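# Carry the tray of bottles and beakers to the other bench

## Task

Move the tray holding the bottles and beakers so that all of it rests on the other bench, with every bottle and beaker still upright inside the tray at the end. A bottle or beaker that leans halfway over or touches the floor fails the task. Some beakers are glass and break (a failure) if they drop more than a few centimetres or are knocked hard. When finished, release the tray and move the robot away from it. The robot must not fall or end up tilted.

## Robot and tools

Robot: a Rainbow Robotics RB-Y1 in a physics simulation. It has a two-wheel differential base with two rear casters, 0.66 m long and 0.58 m wide, whose front edge sits 0.10 m ahead of the drive axle. It cannot drive sideways. On the base is a folding leg and torso, plus a head with a camera and two 7-joint arms, each with a parallel gripper and a wrist camera. Each arm is rated for 3 kg. A loosely resting object may get an occasional small shove from outside.

Frames: the base frame has its origin on the floor between the drive wheels, with x forward, y to the left and z up. The chest, left_hand and right_hand poses are reported in this frame. A hand point lies midway between its finger pads. The fingers point along the hand's -z axis and close along its x axis. Reported hand positions can be off, more so with the arm stretched out. The odometry frame is the base frame as it was at the start of the scene. Its heading runs from -3.142 to 3.142 and is positive to the left. Odometry counts wheel rotation only, so wheel slip reads as travel.

execute_actions: "actions" is a list holding one action or none. An empty list just reports state and images. An action may contain:
- "base": exactly one key. {"translate_m": d} drives d metres straight from where the base is now; forward is positive, range -3 to 3. {"rotate_rad": d} turns in place by d radians from the current heading; left (counter-clockwise from above) is positive, range -3.2 to 3.2. Both are relative moves, not poses.
- "joints": a single dict of absolute targets keyed by joint name, covering both arms, torso and head. Angles are in radians and grippers in metres. Ranges: torso_squat_rad 0 to 1.2 (0 is tall; more lowers the chest, which stays level); torso_shift_rad -0.3 to 0.6 (positive pushes the hips forward); torso_pitch_rad -0.2 to 1.4 (positive leans forward); torso_yaw_rad -1.5 to 1.5 (positive turns left). For each arm, prefix left_ or right_: shoulder_pitch_rad -2.356 to 2.356 (0 hangs down; negative raises the arm forward); shoulder_roll_rad is 0 to 3.141 on the left and -3.141 to 0 on the right (away from 0 lifts the arm outward); shoulder_yaw_rad -2.094 to 2.094; elbow_rad -2.617 to 0.01 (negative bends); forearm_roll_rad -3.141 to 3.141; wrist_pitch_rad -1.57 to 1.919 (negative tips the hand forward); hand_roll_rad -2.705 to 2.705; gripper_m 0 to 0.1, the opening between the pads. On both arms, positive yaw and roll values turn left or counter-clockwise. head_pan_rad -0.523 to 0.523 (positive left); head_tilt_rad -0.35 to 1.57 (positive looks down). A joint counts as arrived within ±0.02, and a gripper within ±0.004.
- "speeds": optional lower top speeds for this action, translate_m 0.05 to 0.4 m/s and rotate_rad 0.1 to 1.509 rad/s. The defaults are the maximums.
- "min_time_s": 0.1 to 8. Each arm and head motion in the action takes at least this long.
Everything in an action starts together. Joints left out may keep driving toward an earlier target. An unknown key or an out-of-range value gets the whole call rejected with nothing moving. A base move that would last too long is also rejected. "cameras" chooses which images come back: head_camera, left_wrist_camera, right_wrist_camera or all. Leaving it out means all; [] means none.

The torso also obeys combined limits: squat+shift<=1.52; squat-shift+pitch<=1.57; shift+0.5pitch-0.4squat<=0.7; shift+0.3pitch-0.5squat<=0.39. If a command breaks one, the commanded torso joints stop partway and report off_target.

To grip something, command an opening at least 0.005 m narrower than the object. off_target on the gripper is then expected.

wait(seconds 0 to 10) lets time pass without new commands. zoom_image(camera, region [x0,y0,x1,y1] in pixels, at most 504x504) enlarges part of that camera's latest image. The head image is 896x504 and wrist images are 644x364. read_manual only returns licence text. finished_scene(scene) ends the current scene for good; pass that scene's number, and do it only once the goal is met and stable.

Results: joint_positions, the chest and hand poses, base_odometry, and a "pictures" line naming the returned images in order. base_status and joint_status give each motion's ending: done, off_target (stopped short, may still push), time_out, contact_stop (something pushed back hard), stopped_with_arm (torso halted because an arm hit), limit_stop_at_own_body (halted just before touching itself), limit_stop_at_<name>, not_followed. A contact or time-out stop halts the whole group (torso, left arm or right arm), and the group then holds where it stopped. "joint command not followed" with a "cause:" line means an arm's targets were blocked by the self-collision or arm-to-arm check. on_its_own lists uncommanded parts, where "held at" is a target, not a position. A base "done" only means the wheels turned the commanded amount. If one call reports a stop, the rest of that reply's moving calls are skipped. MOTOR HOT appears from 65 °C. At 80 °C an OVER-TEMPERATURE FAULT brakes that arm, and stopped keys read limit_stop_at_motor_heat. Send targets again after such a stop.

After any stop, first back away in a separate action, arms before torso. Exception: if both hands hold one object and the torso hits contact_stop right at its start with nothing in the way, set every joint of both arms (grippers excluded) to its current reading, then resend the torso command.

Things to avoid: the base does not stop for furniture and keeps pushing, and a bent leg can reach past the front edge. A leg pressing on furniture can shove the robot backward without odometry noticing. The two arms must not strike or squeeze each other, fingers included; the checks do not cover hands. Contact torque at a joint's load limit (shoulders 60.9, elbow 31.3, wrist joints 21.7 N m, including held weight) freezes the robot for 10 s. Heavy loads far ahead of the drive wheels can tip the robot forward with nothing to stop it. Carry the tray level and slowly, set it down gently, release it, then back away.

Each tool is called after "Request:" as name(argument=value, ...) on one line, values as JSON.

## Session

I'll start by looking at the current state and the camera views.

Request:
execute_actions(actions=[])

Scene clock: 0.00 s.
base_odometry: x=+0.000 y=+0.000 heading=+0.000 (m, m, rad; odometry frame)
base_status: not commanded
joint_positions: torso_squat_rad=+0.350 torso_shift_rad=+0.001 torso_pitch_rad=+0.001 torso_yaw_rad=-0.001 left_shoulder_pitch_rad=+0.021 left_shoulder_roll_rad=+0.036 left_shoulder_yaw_rad=+0.035 left_elbow_rad=-0.190 left_forearm_roll_rad=-0.022 left_wrist_pitch_rad=+0.012 left_hand_roll_rad=+0.040 left_gripper_m=+0.100 right_shoulder_pitch_rad=-0.014 right_shoulder_roll_rad=-0.031 right_shoulder_yaw_rad=+0.026 right_elbow_rad=-0.257 right_forearm_roll_rad=+0.035 right_wrist_pitch_rad=+0.041 right_hand_roll_rad=+0.052 right_gripper_m=+0.100 head_pan_rad=+0.000 head_tilt_rad=+0.399
joint_status: not commanded
chest: x=-0.2270 y=+0.0000 z=+1.2476 quat_wxyz=(+1.000, +0.000, +0.001, +0.000) (m; base frame)
left_hand: x=-0.1534 y=+0.2512 z=+0.5662 quat_wxyz=(+0.996, +0.019, -0.078, +0.028) (m; base frame)
right_hand: x=-0.1022 y=-0.2403 z=+0.5728 quat_wxyz=(+0.992, -0.020, -0.113, +0.060) (m; base frame)
pictures: head_camera, left_wrist_camera, right_wrist_camera
Images, in order (width x height): head_camera 896x504, left_wrist_camera 644x364, right_wrist_camera 644x364.

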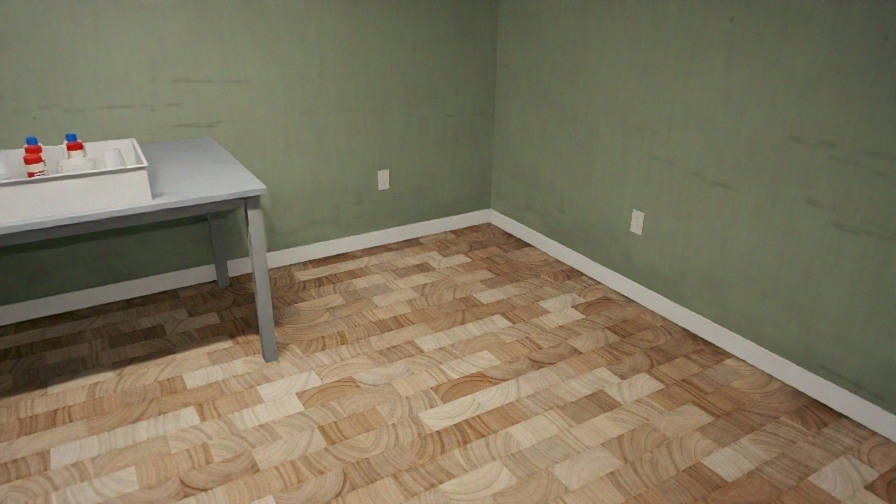

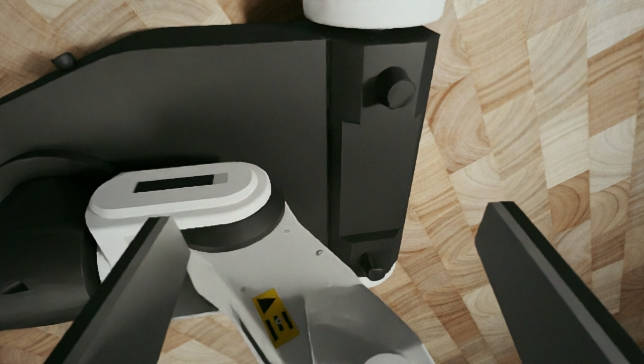

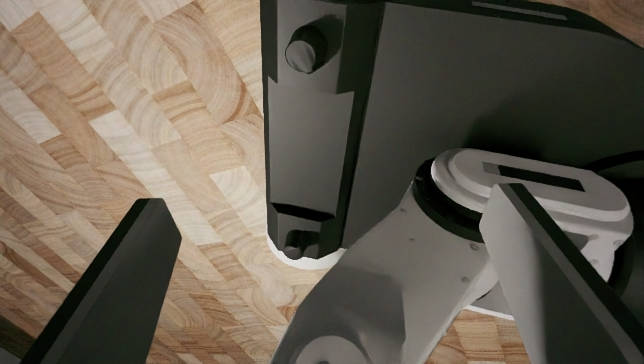

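Request:
execute_actions(actions=[{"joints": {"head_pan_rad": 0.52}}], cameras=["head_camera"])

Scene clock: 1.57 s.
base_odometry: x=+0.000 y=+0.000 heading=+0.000 (m, m, rad; odometry frame)
base_status: not commanded
joint_positions: torso_squat_rad=+0.350 torso_shift_rad=+0.001 torso_pitch_rad=+0.001 torso_yaw_rad=-0.001 left_shoulder_pitch_rad=+0.021 left_shoulder_roll_rad=+0.036 left_shoulder_yaw_rad=+0.035 left_elbow_rad=-0.190 left_forearm_roll_rad=-0.022 left_wrist_pitch_rad=+0.012 left_hand_roll_rad=+0.040 left_gripper_m=+0.100 right_shoulder_pitch_rad=-0.014 right_shoulder_roll_rad=-0.031 right_shoulder_yaw_rad=+0.026 right_elbow_rad=-0.257 right_forearm_roll_rad=+0.035 right_wrist_pitch_rad=+0.041 right_hand_roll_rad=+0.052 right_gripper_m=+0.100 head_pan_rad=+0.520 head_tilt_rad=+0.399
joint_status: all done
chest: x=-0.2270 y=+0.0000 z=+1.2476 quat_wxyz=(+1.000, +0.000, +0.001, +0.000) (m; base frame)
left_hand: x=-0.1534 y=+0.2512 z=+0.5662 quat_wxyz=(+0.996, +0.019, -0.078, +0.028) (m; base frame)
right_hand: x=-0.1022 y=-0.2403 z=+0.5728 quat_wxyz=(+0.992, -0.020, -0.113, +0.060) (m; base frame)
pictures: head_camera
camera_calibration (this result's frames):
head_camera: T_world_to_cam=[[0.452782, -0.891615, -0.00326445, 0.100689], [-0.356378, -0.177618, -0.917304, 1.31102], [0.817302, 0.416502, -0.398175, 0.688018], [0, 0, 0, 1]] pos_world=[-0.140689, 0.0360763, 1.47688]
Images, in order (width x height): head_camera 896x504.

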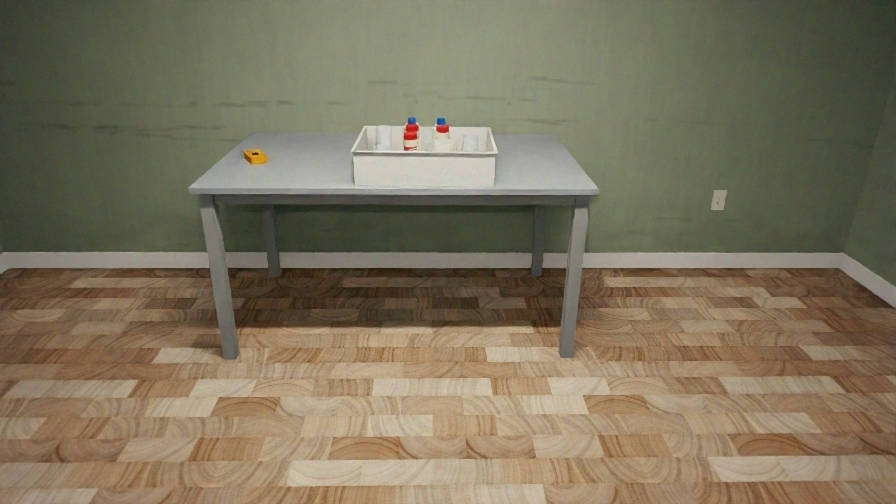

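Request:
zoom_image(camera="head_camera", region=[330, 100, 520, 207])

Region (330, 100, 520, 207) of head_camera's 896x504 image, scaled by 2.653, with more detail than that image has; it fills the top 284 rows of this view, and the rest is white.

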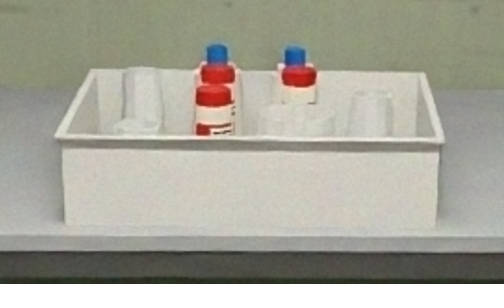

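Request:
execute_actions(actions=[{"joints": {"head_pan_rad": -0.52, "head_tilt_rad": 0.3}}], cameras=["head_camera"])

Scene clock: 7.87 s.
base_odometry: x=+0.000 y=+0.000 heading=+0.000 (m, m, rad; odometry frame)
base_status: not commanded
joint_positions: torso_squat_rad=+0.350 torso_shift_rad=+0.001 torso_pitch_rad=+0.001 torso_yaw_rad=-0.001 left_shoulder_pitch_rad=+0.021 left_shoulder_roll_rad=+0.036 left_shoulder_yaw_rad=+0.035 left_elbow_rad=-0.190 left_forearm_roll_rad=-0.022 left_wrist_pitch_rad=+0.012 left_hand_roll_rad=+0.040 left_gripper_m=+0.100 right_shoulder_pitch_rad=-0.014 right_shoulder_roll_rad=-0.031 right_shoulder_yaw_rad=+0.026 right_elbow_rad=-0.257 right_forearm_roll_rad=+0.035 right_wrist_pitch_rad=+0.041 right_hand_roll_rad=+0.052 right_gripper_m=+0.100 head_pan_rad=-0.520 head_tilt_rad=+0.300
joint_status: all done
chest: x=-0.2270 y=+0.0000 z=+1.2476 quat_wxyz=(+1.000, +0.000, +0.001, +0.000) (m; base frame)
left_hand: x=-0.1534 y=+0.2512 z=+0.5662 quat_wxyz=(+0.996, +0.019, -0.078, +0.028) (m; base frame)
right_hand: x=-0.1022 y=-0.2403 z=+0.5728 quat_wxyz=(+0.992, -0.020, -0.113, +0.060) (m; base frame)
pictures: head_camera
camera_calibration (this result's frames):
head_camera: T_world_to_cam=[[-0.539181, -0.842161, -0.00700325, -0.096978], [-0.253482, 0.170207, -0.952248, 1.38267], [0.803138, -0.511659, -0.305245, 0.550598], [0, 0, 0, 1]] pos_world=[-0.144012, -0.035293, 1.48403]
Images, in order (width x height): head_camera 896x504.

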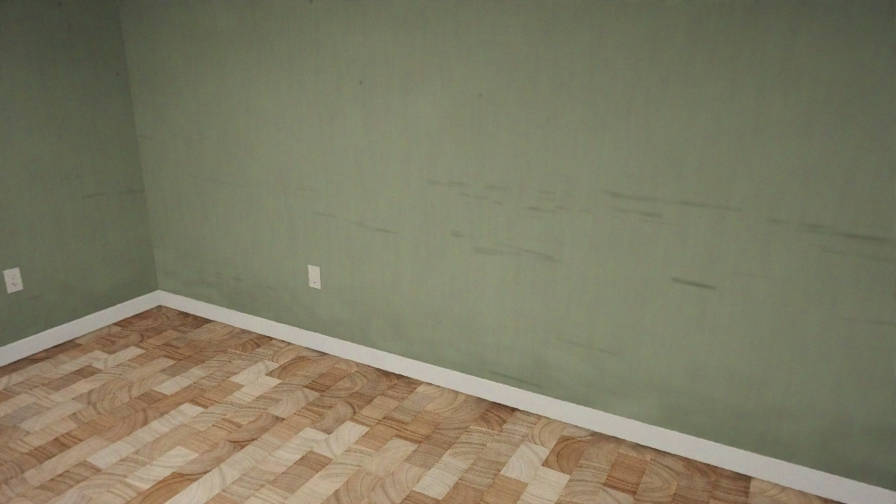

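Request:
execute_actions(actions=[{"base": {"rotate_rad": 0.65}, "joints": {"torso_yaw_rad": 1.45, "head_pan_rad": 0.52, "head_tilt_rad": 0.35, "left_shoulder_pitch_rad": 0.0, "left_shoulder_roll_rad": 0.1, "left_shoulder_yaw_rad": 0.0, "left_elbow_rad": -1.9, "left_forearm_roll_rad": 0.0, "left_wrist_pitch_rad": 1.5, "left_hand_roll_rad": -1.571, "right_shoulder_pitch_rad": 0.0, "right_shoulder_roll_rad": -0.1, "right_shoulder_yaw_rad": 0.0, "right_elbow_rad": -1.9, "right_forearm_roll_rad": 0.0, "right_wrist_pitch_rad": 1.5, "right_hand_roll_rad": 1.571}}], cameras=["head_camera"])

Scene clock: 21.30 s.
base_odometry: x=+0.000 y=+0.000 heading=+0.649 (m, m, rad; odometry frame)
base_status: done
joint_positions: torso_squat_rad=+0.350 torso_shift_rad=+0.001 torso_pitch_rad=+0.001 torso_yaw_rad=+1.450 left_shoulder_pitch_rad=+0.000 left_shoulder_roll_rad=+0.100 left_shoulder_yaw_rad=+0.000 left_elbow_rad=-1.900 left_forearm_roll_rad=+0.000 left_wrist_pitch_rad=+1.500 left_hand_roll_rad=-1.571 left_gripper_m=+0.100 right_shoulder_pitch_rad=+0.000 right_shoulder_roll_rad=-0.100 right_shoulder_yaw_rad=+0.000 right_elbow_rad=-1.900 right_forearm_roll_rad=+0.000 right_wrist_pitch_rad=+1.500 right_hand_roll_rad=+1.571 right_gripper_m=+0.100 head_pan_rad=+0.520 head_tilt_rad=+0.350
joint_status: all done
chest: x=-0.2269 y=+0.0000 z=+1.2476 quat_wxyz=(+0.748, +0.000, +0.001, +0.663) (m; base frame)
left_hand: x=-0.4440 y=+0.4019 z=+0.8949 quat_wxyz=(+0.976, +0.201, +0.037, -0.069) (m; base frame)
right_hand: x=+0.0789 y=+0.3385 z=+0.8943 quat_wxyz=(+0.049, -0.060, -0.195, +0.978) (m; base frame)
pictures: head_camera
camera_calibration (this result's frames):
head_camera: T_world_to_cam=[[0.939312, 0.343, -0.00668172, 0.215895], [0.114704, -0.332356, -0.936153, 1.44425], [-0.323321, 0.878573, -0.351529, 0.36152], [0, 0, 0, 1]] pos_world=[-0.251568, 0.0883314, 1.48057]
Images, in order (width x height): head_camera 896x504.

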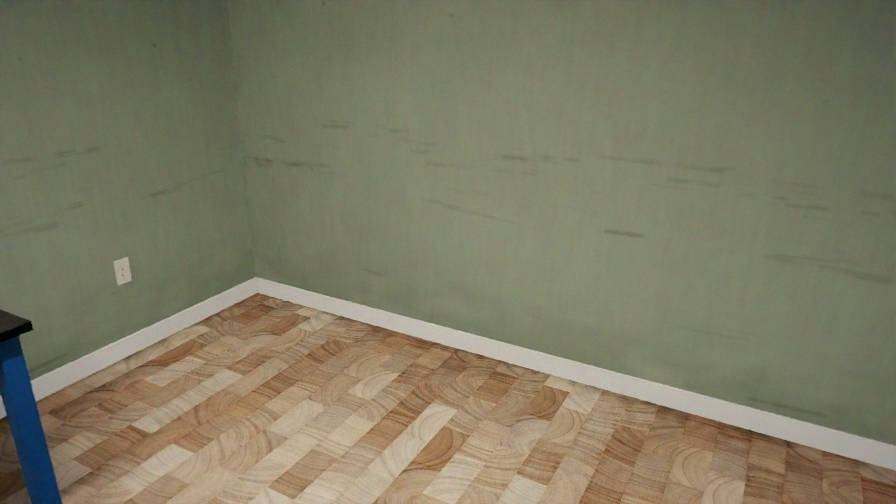

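Request:
execute_actions(actions=[{"joints": {"torso_yaw_rad": 1.5, "head_pan_rad": 0.523, "head_tilt_rad": 0.72}}], cameras=["head_camera"])

Scene clock: 27.10 s.
base_odometry: x=+0.000 y=+0.000 heading=+0.649 (m, m, rad; odometry frame)
base_status: not commanded
joint_positions: torso_squat_rad=+0.350 torso_shift_rad=+0.001 torso_pitch_rad=+0.001 torso_yaw_rad=+1.499 left_shoulder_pitch_rad=+0.000 left_shoulder_roll_rad=+0.100 left_shoulder_yaw_rad=+0.000 left_elbow_rad=-1.900 left_forearm_roll_rad=+0.000 left_wrist_pitch_rad=+1.500 left_hand_roll_rad=-1.571 left_gripper_m=+0.100 right_shoulder_pitch_rad=+0.000 right_shoulder_roll_rad=-0.100 right_shoulder_yaw_rad=+0.000 right_elbow_rad=-1.900 right_forearm_roll_rad=+0.000 right_wrist_pitch_rad=+1.500 right_hand_roll_rad=+1.571 right_gripper_m=+0.100 head_pan_rad=+0.523 head_tilt_rad=+0.720
joint_status: all done
chest: x=-0.2269 y=+0.0000 z=+1.2476 quat_wxyz=(+0.732, +0.000, +0.001, +0.681) (m; base frame)
left_hand: x=-0.4635 y=+0.3908 z=+0.8950 quat_wxyz=(+0.978, +0.200, +0.042, -0.045) (m; base frame)
right_hand: x=+0.0619 y=+0.3531 z=+0.8943 quat_wxyz=(+0.025, -0.055, -0.196, +0.979) (m; base frame)
pictures: head_camera
camera_calibration (this result's frames):
head_camera: T_world_to_cam=[[0.919561, 0.392782, 0.0114458, 0.185087], [0.269428, -0.609033, -0.745981, 1.21002], [-0.286037, 0.689058, -0.665869, 0.828691], [0, 0, 0, 1]] pos_world=[-0.259176, 0.0932277, 1.45233]
Images, in order (width x height): head_camera 896x504.

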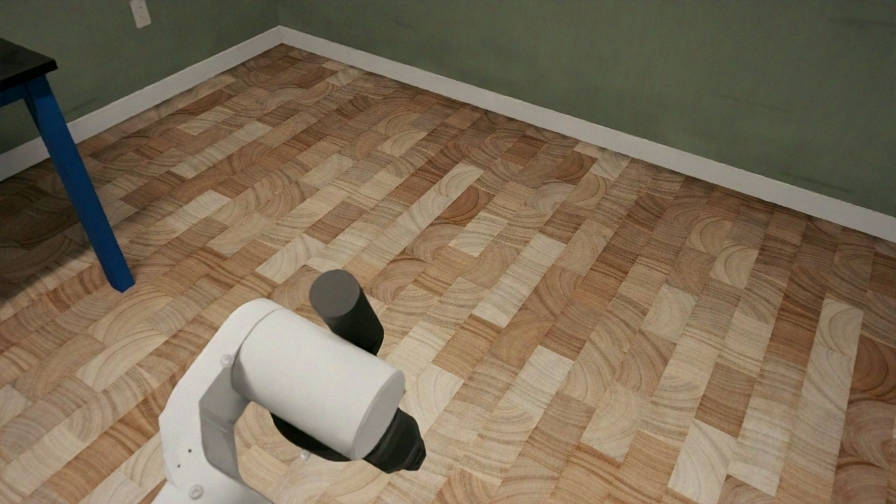

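Request:
zoom_image(camera="head_camera", region=[0, 20, 200, 320])

Region (0, 20, 200, 320) of head_camera's 896x504 image, scaled by 1.680, with more detail than that image has.

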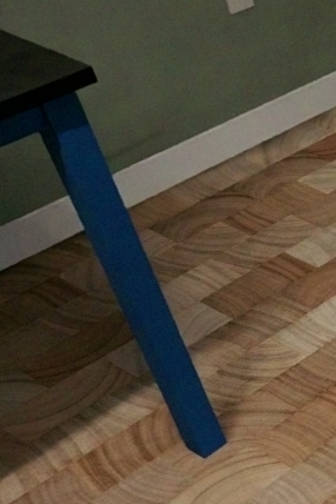

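Request:
execute_actions(actions=[{"base": {"translate_m": 1.016}, "joints": {"torso_yaw_rad": 0.0, "head_pan_rad": 0.0, "head_tilt_rad": 0.5}}], cameras=[])

Request:
execute_actions(actions=[{"base": {"rotate_rad": -0.178}}], cameras=["head_camera"])

Scene clock: 34.20 s.
base_odometry: x=+0.809 y=+0.615 heading=+0.650 (m, m, rad; odometry frame)
base_status: done
joint_positions: torso_squat_rad=+0.350 torso_shift_rad=+0.001 torso_pitch_rad=+0.001 torso_yaw_rad=+0.000 left_shoulder_pitch_rad=+0.000 left_shoulder_roll_rad=+0.100 left_shoulder_yaw_rad=+0.000 left_elbow_rad=-1.900 left_forearm_roll_rad=+0.000 left_wrist_pitch_rad=+1.500 left_hand_roll_rad=-1.571 left_gripper_m=+0.100 right_shoulder_pitch_rad=+0.000 right_shoulder_roll_rad=-0.100 right_shoulder_yaw_rad=+0.000 right_elbow_rad=-1.900 right_forearm_roll_rad=+0.000 right_wrist_pitch_rad=+1.500 right_hand_roll_rad=+1.571 right_gripper_m=+0.100 head_pan_rad=+0.000 head_tilt_rad=+0.500
joint_status: all done
chest: x=-0.2269 y=+0.0000 z=+1.2476 quat_wxyz=(+1.000, +0.000, +0.001, +0.000) (m; base frame)
left_hand: x=+0.1458 y=+0.2633 z=+0.8943 quat_wxyz=(+0.685, +0.174, -0.105, -0.699) (m; base frame)
right_hand: x=+0.1457 y=-0.2635 z=+0.8944 quat_wxyz=(+0.685, -0.175, -0.105, +0.699) (m; base frame)
pictures: none
No camera images: the call's "cameras" was empty. Leave "cameras" out to get every camera's image.

Scene clock: 36.20 s.
base_odometry: x=+0.809 y=+0.615 heading=+0.473 (m, m, rad; odometry frame)
base_status: done
joint_positions: torso_squat_rad=+0.350 torso_shift_rad=+0.001 torso_pitch_rad=+0.001 torso_yaw_rad=+0.000 left_shoulder_pitch_rad=+0.000 left_shoulder_roll_rad=+0.100 left_shoulder_yaw_rad=+0.000 left_elbow_rad=-1.900 left_forearm_roll_rad=+0.000 left_wrist_pitch_rad=+1.500 left_hand_roll_rad=-1.571 left_gripper_m=+0.100 right_shoulder_pitch_rad=+0.000 right_shoulder_roll_rad=-0.100 right_shoulder_yaw_rad=+0.000 right_elbow_rad=-1.900 right_forearm_roll_rad=+0.000 right_wrist_pitch_rad=+1.500 right_hand_roll_rad=+1.571 right_gripper_m=+0.100 head_pan_rad=+0.000 head_tilt_rad=+0.500
joint_status: not commanded
chest: x=-0.2269 y=+0.0000 z=+1.2476 quat_wxyz=(+1.000, +0.000, +0.001, +0.000) (m; base frame)
left_hand: x=+0.1458 y=+0.2633 z=+0.8943 quat_wxyz=(+0.685, +0.174, -0.105, -0.699) (m; base frame)
right_hand: x=+0.1457 y=-0.2635 z=+0.8944 quat_wxyz=(+0.685, -0.175, -0.105, +0.699) (m; base frame)
pictures: head_camera
camera_calibration (this result's frames):
head_camera: T_world_to_cam=[[-0.0493358, -0.99878, 0.00233426, -0.0101943], [-0.488038, 0.022068, -0.872543, 1.2193], [0.871427, -0.0441869, -0.488532, 0.829857], [0, 0, 0, 1]] pos_world=[-0.128599, -0.000420518, 1.46932]
Images, in order (width x height): head_camera 896x504.

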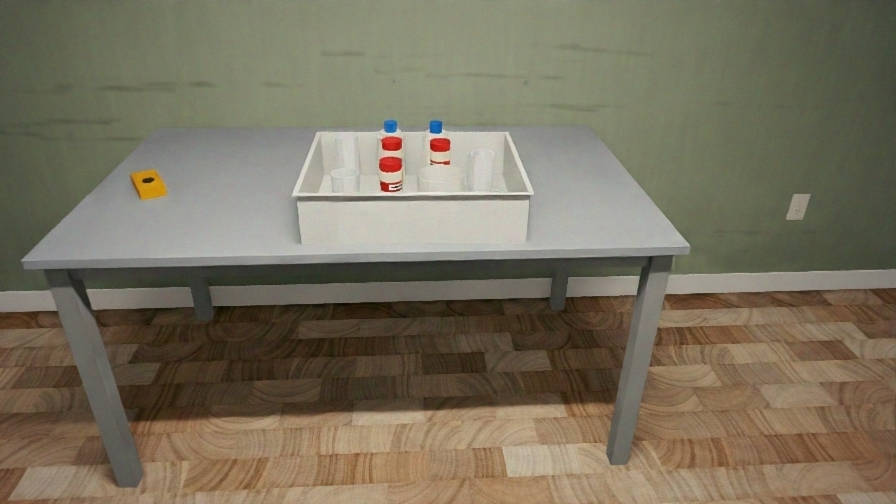

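Request:
zoom_image(camera="head_camera", region=[280, 110, 550, 262])

Region (280, 110, 550, 262) of head_camera's 896x504 image, scaled by 1.867, with more detail than that image has; it fills the top 284 rows of this view, and the rest is white.

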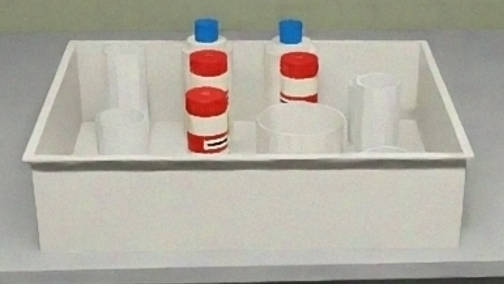

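Request:
zoom_image(camera="head_camera", region=[80, 440, 180, 504])

Request:
zoom_image(camera="head_camera", region=[570, 430, 670, 494])

Request:
zoom_image(camera="head_camera", region=[10, 230, 110, 294])

Request:
zoom_image(camera="head_camera", region=[620, 220, 720, 284])

Region (80, 440, 180, 504) of head_camera's 896x504 image, scaled by 5.040, with more detail than that image has; it fills the top 323 rows of this view, and the rest is white.

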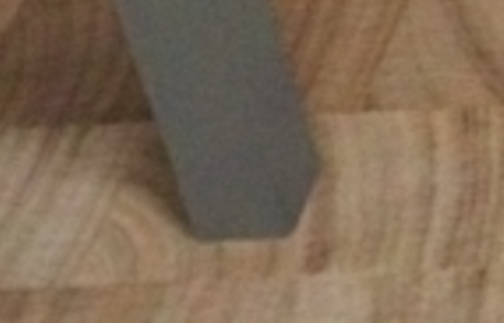

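Region (570, 430, 670, 494) of head_camera's 896x504 image, scaled by 5.040, with more detail than that image has; it fills the top 323 rows of this view, and the rest is white.

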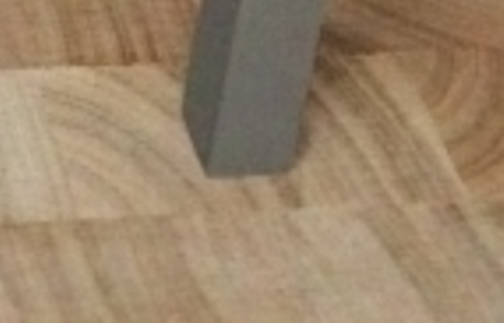

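Region (10, 230, 110, 294) of head_camera's 896x504 image, scaled by 5.040, with more detail than that image has; it fills the top 323 rows of this view, and the rest is white.

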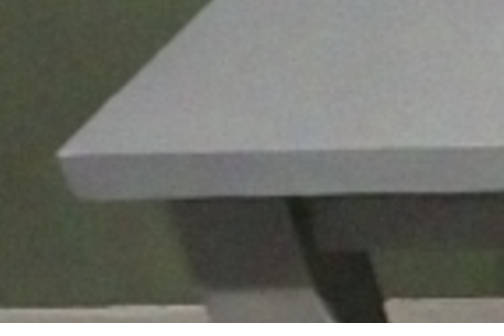

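Region (620, 220, 720, 284) of head_camera's 896x504 image, scaled by 5.040, with more detail than that image has; it fills the top 323 rows of this view, and the rest is white.

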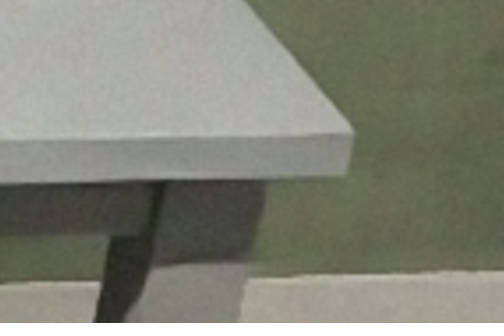

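Request:
execute_actions(actions=[{"base": {"translate_m": 0.70}, "joints": {"torso_squat_rad": 0.1, "torso_pitch_rad": 0.25, "head_tilt_rad": 0.62, "left_shoulder_pitch_rad": -0.85, "left_shoulder_roll_rad": 0.17, "left_shoulder_yaw_rad": 0.343, "left_elbow_rad": -1.246, "left_forearm_roll_rad": 0.0, "left_wrist_pitch_rad": 1.832, "left_hand_roll_rad": -1.67, "left_gripper_m": 0.06, "right_shoulder_pitch_rad": -0.85, "right_shoulder_roll_rad": -0.17, "right_shoulder_yaw_rad": -0.343, "right_elbow_rad": -1.246, "right_forearm_roll_rad": 0.0, "right_wrist_pitch_rad": 1.832, "right_hand_roll_rad": 1.67, "right_gripper_m": 0.06}}])

Scene clock: 61.77 s.
base_odometry: x=+1.432 y=+0.933 heading=+0.472 (m, m, rad; odometry frame)
base_status: done
joint_positions: torso_squat_rad=+0.100 torso_shift_rad=+0.001 torso_pitch_rad=+0.250 torso_yaw_rad=+0.000 left_shoulder_pitch_rad=-0.850 left_shoulder_roll_rad=+0.170 left_shoulder_yaw_rad=+0.343 left_elbow_rad=-1.246 left_forearm_roll_rad=+0.000 left_wrist_pitch_rad=+1.832 left_hand_roll_rad=-1.670 left_gripper_m=+0.060 right_shoulder_pitch_rad=-0.850 right_shoulder_roll_rad=-0.170 right_shoulder_yaw_rad=-0.343 right_elbow_rad=-1.246 right_forearm_roll_rad=+0.000 right_wrist_pitch_rad=+1.832 right_hand_roll_rad=+1.670 right_gripper_m=+0.060 head_pan_rad=+0.000 head_tilt_rad=+0.620
joint_status: all done
chest: x=-0.1506 y=-0.0001 z=+1.2768 quat_wxyz=(+0.992, +0.000, +0.125, +0.000) (m; base frame)
left_hand: x=+0.3007 y=+0.2627 z=+0.9469 quat_wxyz=(+0.707, +0.000, +0.000, -0.707) (m; base frame)
right_hand: x=+0.3007 y=-0.2629 z=+0.9470 quat_wxyz=(+0.707, +0.000, +0.000, +0.707) (m; base frame)
pictures: head_camera, left_wrist_camera, right_wrist_camera
camera_calibration (this result's frames):
head_camera: T_world_to_cam=[[-0.0451569, -0.99878, 0.019972, -0.0295884], [-0.769814, 0.0220494, -0.637888, 0.929285], [0.636669, -0.0441798, -0.76987, 1.12309], [0, 0, 0, 1]] pos_world=[-0.00100049, -0.000424401, 1.45801]
left_wrist_camera: T_world_to_cam=[[-0.0448165, -0.998778, 0.0208339, 0.256683], [-0.770754, 0.0478375, 0.635334, -0.350391], [-0.635554, 0.0124156, -0.771956, 1.00392], [0, 0, 0, 1]] pos_world=[0.379485, 0.260666, 0.992252]
right_wrist_camera: T_world_to_cam=[[-0.0559222, -0.998282, 0.0175017, -0.256981], [-0.746026, 0.0534284, 0.66377, -0.359207], [-0.663565, 0.0240628, -0.747732, 1.00146], [0, 0, 0, 1]] pos_world=[0.382183, -0.261446, 0.99175]
Images, in order (width x height): head_camera 896x504, left_wrist_camera 644x364, right_wrist_camera 644x364.

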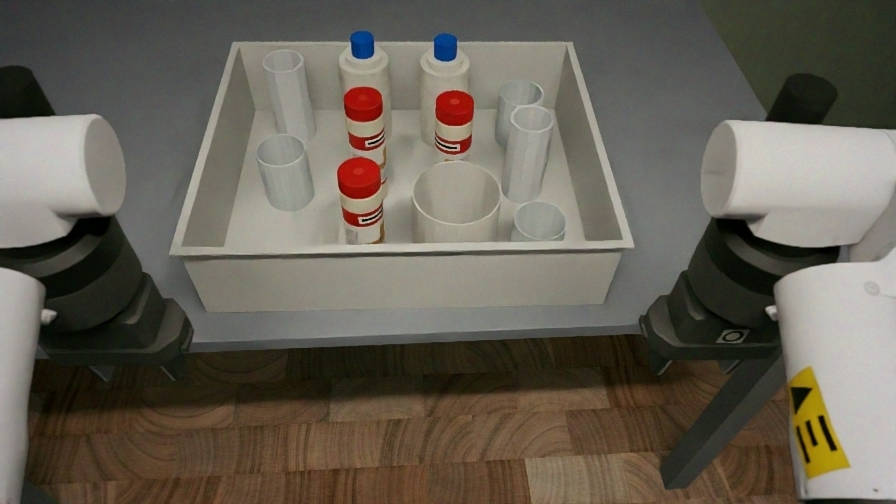

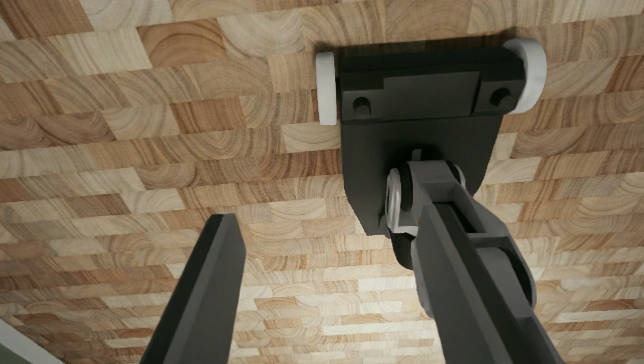

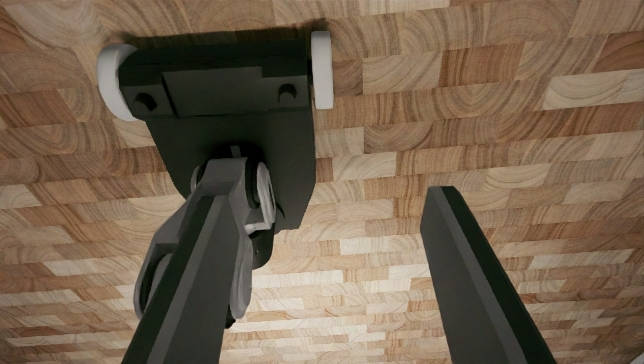

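Request:
zoom_image(camera="head_camera", region=[150, 20, 402, 330])

Request:
zoom_image(camera="head_camera", region=[400, 20, 652, 330])

Region (150, 20, 402, 330) of head_camera's 896x504 image, scaled by 1.626, with more detail than that image has; it fills the left 410 columns of this view, and the rest is white.

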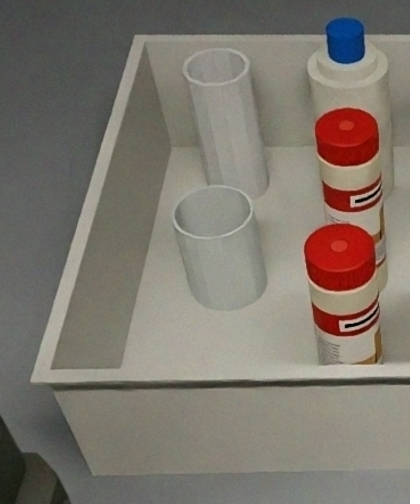

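Region (400, 20, 652, 330) of head_camera's 896x504 image, scaled by 1.626, with more detail than that image has; it fills the left 410 columns of this view, and the rest is white.

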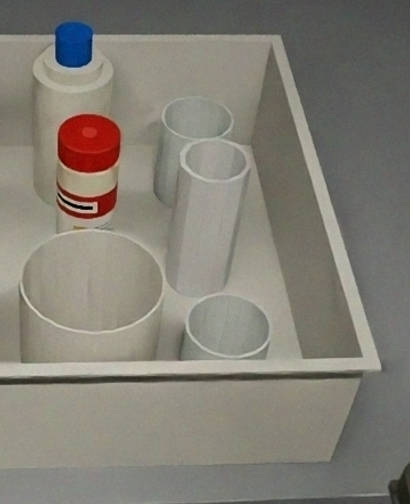

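Request:
zoom_image(camera="head_camera", region=[60, 290, 220, 400])

Request:
zoom_image(camera="head_camera", region=[620, 290, 780, 400])

Region (60, 290, 220, 400) of head_camera's 896x504 image, scaled by 3.150, with more detail than that image has; it fills the top 346 rows of this view, and the rest is white.

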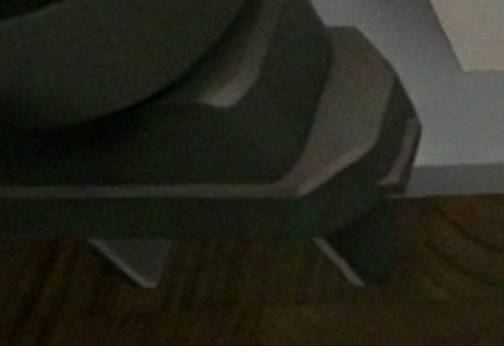

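Region (620, 290, 780, 400) of head_camera's 896x504 image, scaled by 3.150, with more detail than that image has; it fills the top 346 rows of this view, and the rest is white.

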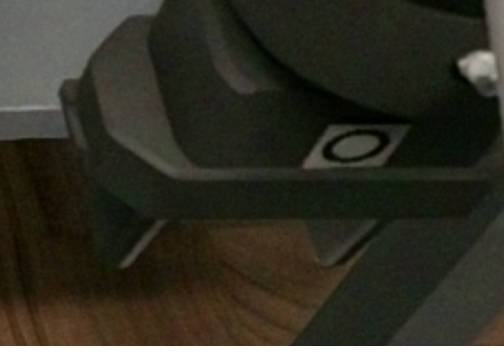

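Request:
execute_actions(actions=[{"base": {"translate_m": 0.405}, "speeds": {"translate_m": 0.25}, "joints": {"head_tilt_rad": 0.95, "left_shoulder_pitch_rad": -0.840, "left_shoulder_roll_rad": 0.195, "left_shoulder_yaw_rad": 0.382, "left_hand_roll_rad": -1.719, "right_shoulder_pitch_rad": -0.855, "right_shoulder_roll_rad": -0.156, "right_shoulder_yaw_rad": -0.321, "right_hand_roll_rad": 1.642}}])

Scene clock: 80.53 s.
base_odometry: x=+1.793 y=+1.117 heading=+0.471 (m, m, rad; odometry frame)
base_status: done
joint_positions: torso_squat_rad=+0.100 torso_shift_rad=+0.001 torso_pitch_rad=+0.250 torso_yaw_rad=+0.000 left_shoulder_pitch_rad=-0.840 left_shoulder_roll_rad=+0.195 left_shoulder_yaw_rad=+0.382 left_elbow_rad=-1.246 left_forearm_roll_rad=+0.000 left_wrist_pitch_rad=+1.832 left_hand_roll_rad=-1.719 left_gripper_m=+0.060 right_shoulder_pitch_rad=-0.855 right_shoulder_roll_rad=-0.156 right_shoulder_yaw_rad=-0.321 right_elbow_rad=-1.246 right_forearm_roll_rad=+0.000 right_wrist_pitch_rad=+1.832 right_hand_roll_rad=+1.642 right_gripper_m=+0.060 head_pan_rad=+0.000 head_tilt_rad=+0.950
joint_status: all done
chest: x=-0.1506 y=-0.0001 z=+1.2768 quat_wxyz=(+0.992, +0.000, +0.125, +0.000) (m; base frame)
left_hand: x=+0.2980 y=+0.2838 z=+0.9468 quat_wxyz=(+0.707, +0.000, +0.000, -0.707) (m; base frame)
right_hand: x=+0.3017 y=-0.2514 z=+0.9471 quat_wxyz=(+0.707, +0.000, +0.000, +0.707) (m; base frame)
pictures: head_camera, left_wrist_camera, right_wrist_camera
camera_calibration (this result's frames):
head_camera: T_world_to_cam=[[-0.0363044, -0.998776, 0.0335852, -0.0488269], [-0.934966, 0.0220795, -0.35405, 0.500221], [0.352875, -0.0442546, -0.934623, 1.34186], [0, 0, 0, 1]] pos_world=[-0.00759135, -0.000428506, 1.43287]
left_wrist_camera: T_world_to_cam=[[-0.0448111, -0.998777, 0.0208892, 0.277551], [-0.770517, 0.0478639, 0.635619, -0.353794], [-0.635842, 0.0123873, -0.77172, 1.00166], [0, 0, 0, 1]] pos_world=[0.37673, 0.281738, 0.992081]
right_wrist_camera: T_world_to_cam=[[-0.0569007, -0.998225, 0.0175938, -0.245164], [-0.745981, 0.054221, 0.663756, -0.358888], [-0.663532, 0.0246436, -0.747742, 1.00202], [0, 0, 0, 1]] pos_world=[0.383196, -0.249962, 0.991776]
Images, in order (width x height): head_camera 896x504, left_wrist_camera 644x364, right_wrist_camera 644x364.

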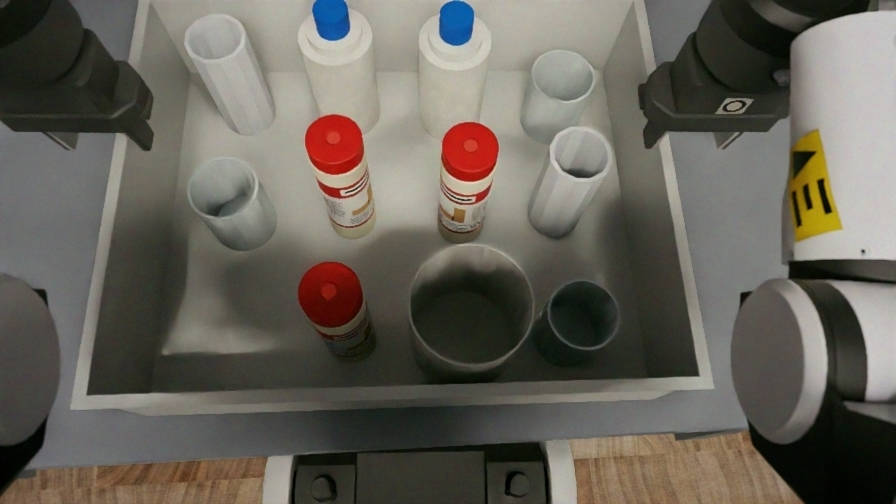

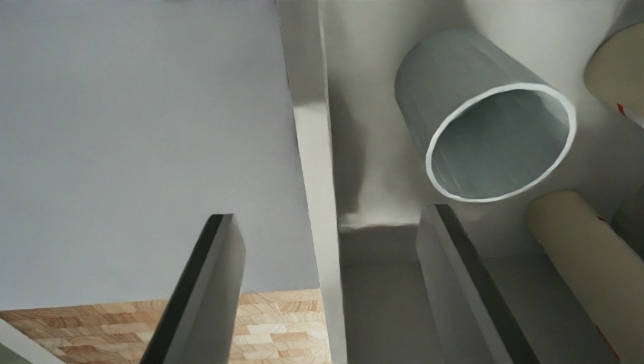

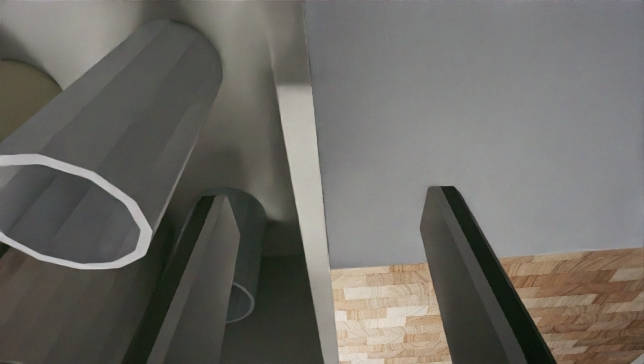

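Request:
zoom_image(camera="left_wrist_camera", region=[190, 120, 470, 300])

Request:
zoom_image(camera="right_wrist_camera", region=[190, 110, 470, 290])

Region (190, 120, 470, 300) of left_wrist_camera's 644x364 image, scaled by 1.800, with more detail than that image has; it fills the top 324 rows of this view, and the rest is white.

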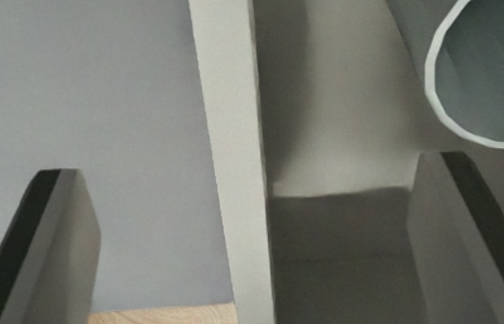

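Region (190, 110, 470, 290) of right_wrist_camera's 644x364 image, scaled by 1.800, with more detail than that image has; it fills the top 324 rows of this view, and the rest is white.

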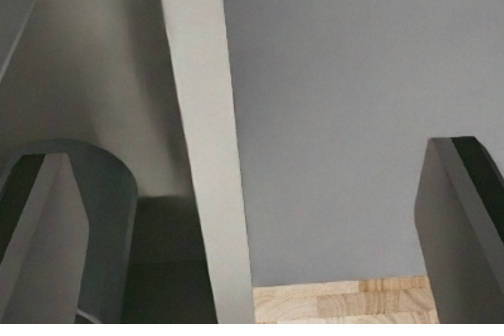

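Request:
execute_actions(actions=[{"joints": {"torso_squat_rad": 0.40, "left_shoulder_pitch_rad": -0.838, "left_shoulder_roll_rad": 0.200, "left_shoulder_yaw_rad": 0.389, "left_hand_roll_rad": -1.708, "right_shoulder_pitch_rad": -0.859, "right_shoulder_roll_rad": -0.146, "right_shoulder_yaw_rad": -0.305, "right_hand_roll_rad": 1.642, "left_gripper_m": 0.05, "right_gripper_m": 0.05}}])

Scene clock: 92.00 s.
base_odometry: x=+1.793 y=+1.117 heading=+0.471 (m, m, rad; odometry frame)
base_status: not commanded
joint_positions: torso_squat_rad=+0.400 torso_shift_rad=+0.001 torso_pitch_rad=+0.250 torso_yaw_rad=+0.000 left_shoulder_pitch_rad=-0.838 left_shoulder_roll_rad=+0.200 left_shoulder_yaw_rad=+0.389 left_elbow_rad=-1.246 left_forearm_roll_rad=+0.000 left_wrist_pitch_rad=+1.832 left_hand_roll_rad=-1.708 left_gripper_m=+0.050 right_shoulder_pitch_rad=-0.859 right_shoulder_roll_rad=-0.146 right_shoulder_yaw_rad=-0.305 right_elbow_rad=-1.246 right_forearm_roll_rad=+0.000 right_wrist_pitch_rad=+1.832 right_hand_roll_rad=+1.642 right_gripper_m=+0.050 head_pan_rad=+0.000 head_tilt_rad=+0.950
joint_status: all done
chest: x=-0.1507 y=+0.0000 z=+1.2250 quat_wxyz=(+0.992, +0.000, +0.125, +0.000) (m; base frame)
left_hand: x=+0.2973 y=+0.2878 z=+0.8951 quat_wxyz=(+0.714, +0.000, +0.000, -0.700) (m; base frame)
right_hand: x=+0.3024 y=-0.2430 z=+0.8956 quat_wxyz=(+0.700, +0.000, +0.000, +0.714) (m; base frame)
pictures: head_camera, left_wrist_camera, right_wrist_camera
camera_calibration (this result's frames):
head_camera: T_world_to_cam=[[-0.0363278, -0.998775, 0.0335865, -0.0470854], [-0.934924, 0.0220958, -0.35416, 0.481932], [0.352984, -0.0442667, -0.934582, 1.29349], [0, 0, 0, 1]] pos_world=[-0.00772269, -0.000417826, 1.38114]
left_wrist_camera: T_world_to_cam=[[-0.0249493, -0.999479, 0.0204877, 0.277266], [-0.771384, 0.0322833, 0.63555, -0.316846], [-0.63588, 0.0000526205, -0.771788, 0.964928], [0, 0, 0, 1]] pos_world=[0.376087, 0.287299, 0.940411]
right_wrist_camera: T_world_to_cam=[[-0.0371949, -0.999147, 0.0179588, -0.242348], [-0.74734, 0.0397424, 0.663252, -0.327338], [-0.6634, 0.0112482, -0.74818, 0.960885], [0, 0, 0, 1]] pos_world=[0.383804, -0.23994, 0.940375]
Images, in order (width x height): head_camera 896x504, left_wrist_camera 644x364, right_wrist_camera 644x364.

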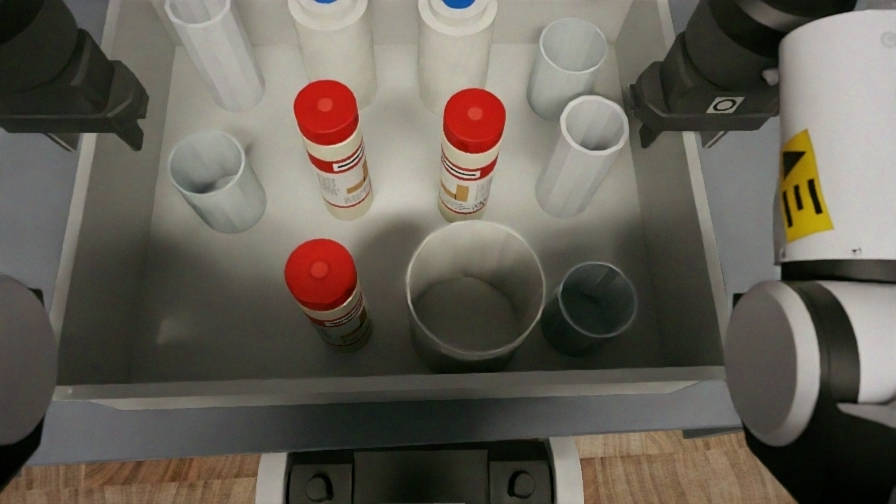

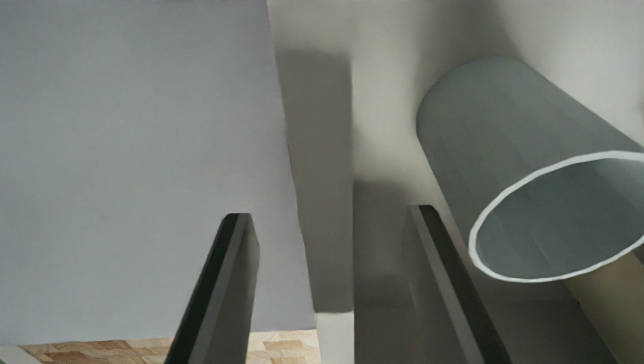

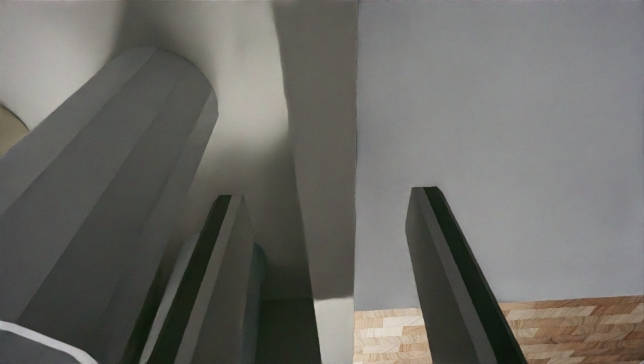

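Request:
zoom_image(camera="left_wrist_camera", region=[200, 180, 460, 364])

Request:
zoom_image(camera="right_wrist_camera", region=[200, 170, 460, 354])

Request:
zoom_image(camera="head_camera", region=[540, 50, 760, 200])

Region (200, 180, 460, 364) of left_wrist_camera's 644x364 image, scaled by 1.938, with more detail than that image has; it fills the top 357 rows of this view, and the rest is white.

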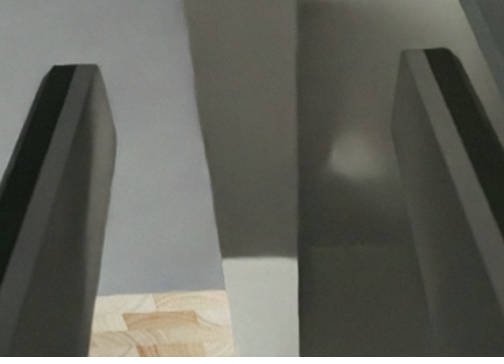

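Region (200, 170, 460, 354) of right_wrist_camera's 644x364 image, scaled by 1.938, with more detail than that image has; it fills the top 357 rows of this view, and the rest is white.

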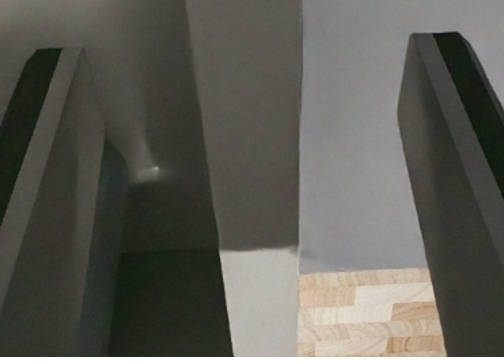

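Region (540, 50, 760, 200) of head_camera's 896x504 image, scaled by 2.291, with more detail than that image has; it fills the top 344 rows of this view, and the rest is white.

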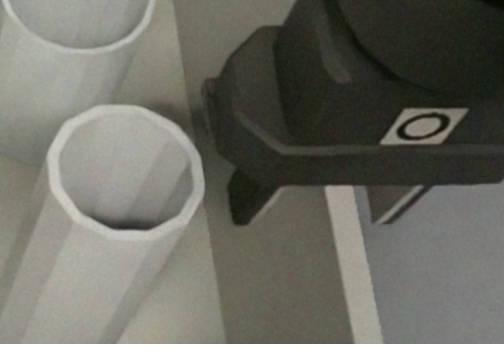

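Request:
execute_actions(actions=[{"joints": {"torso_squat_rad": 0.44, "left_gripper_m": 0.026, "right_gripper_m": 0.026}}], cameras=["left_wrist_camera", "right_wrist_camera"])

Scene clock: 98.77 s.
base_odometry: x=+1.793 y=+1.117 heading=+0.471 (m, m, rad; odometry frame)
base_status: not commanded
joint_positions: torso_squat_rad=+0.440 torso_shift_rad=+0.001 torso_pitch_rad=+0.250 torso_yaw_rad=+0.000 left_shoulder_pitch_rad=-0.838 left_shoulder_roll_rad=+0.200 left_shoulder_yaw_rad=+0.389 left_elbow_rad=-1.246 left_forearm_roll_rad=+0.000 left_wrist_pitch_rad=+1.832 left_hand_roll_rad=-1.708 left_gripper_m=+0.026 right_shoulder_pitch_rad=-0.859 right_shoulder_roll_rad=-0.146 right_shoulder_yaw_rad=-0.305 right_elbow_rad=-1.246 right_forearm_roll_rad=+0.000 right_wrist_pitch_rad=+1.832 right_hand_roll_rad=+1.642 right_gripper_m=+0.026 head_pan_rad=+0.000 head_tilt_rad=+0.950
joint_status: all done
chest: x=-0.1508 y=+0.0000 z=+1.2136 quat_wxyz=(+0.992, +0.000, +0.125, +0.000) (m; base frame)
left_hand: x=+0.2973 y=+0.2878 z=+0.8837 quat_wxyz=(+0.714, +0.000, +0.000, -0.700) (m; base frame)
right_hand: x=+0.3024 y=-0.2430 z=+0.8842 quat_wxyz=(+0.700, +0.000, +0.000, +0.714) (m; base frame)
pictures: left_wrist_camera, right_wrist_camera
camera_calibration (this result's frames):
left_wrist_camera: T_world_to_cam=[[-0.0249461, -0.999479, 0.0204871, 0.277503], [-0.771385, 0.0322804, 0.635549, -0.309607], [-0.635879, 0.0000510454, -0.771788, 0.956108], [0, 0, 0, 1]] pos_world=[0.376066, 0.287304, 0.928999]
right_wrist_camera: T_world_to_cam=[[-0.0371967, -0.999147, 0.0179588, -0.242141], [-0.747344, 0.0397438, 0.663247, -0.319778], [-0.663395, 0.0112492, -0.748185, 0.952339], [0, 0, 0, 1]] pos_world=[0.383786, -0.239939, 0.928966]
Images, in order (width x height): left_wrist_camera 644x364, right_wrist_camera 644x364.

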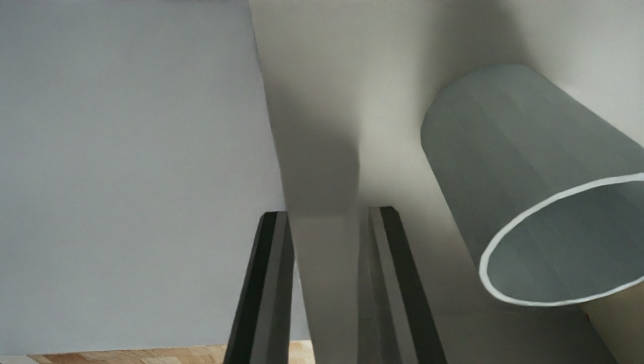

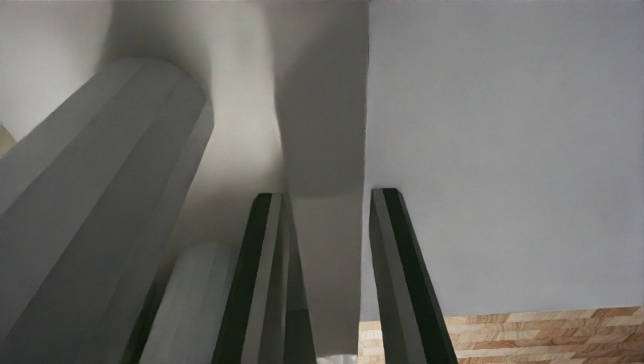

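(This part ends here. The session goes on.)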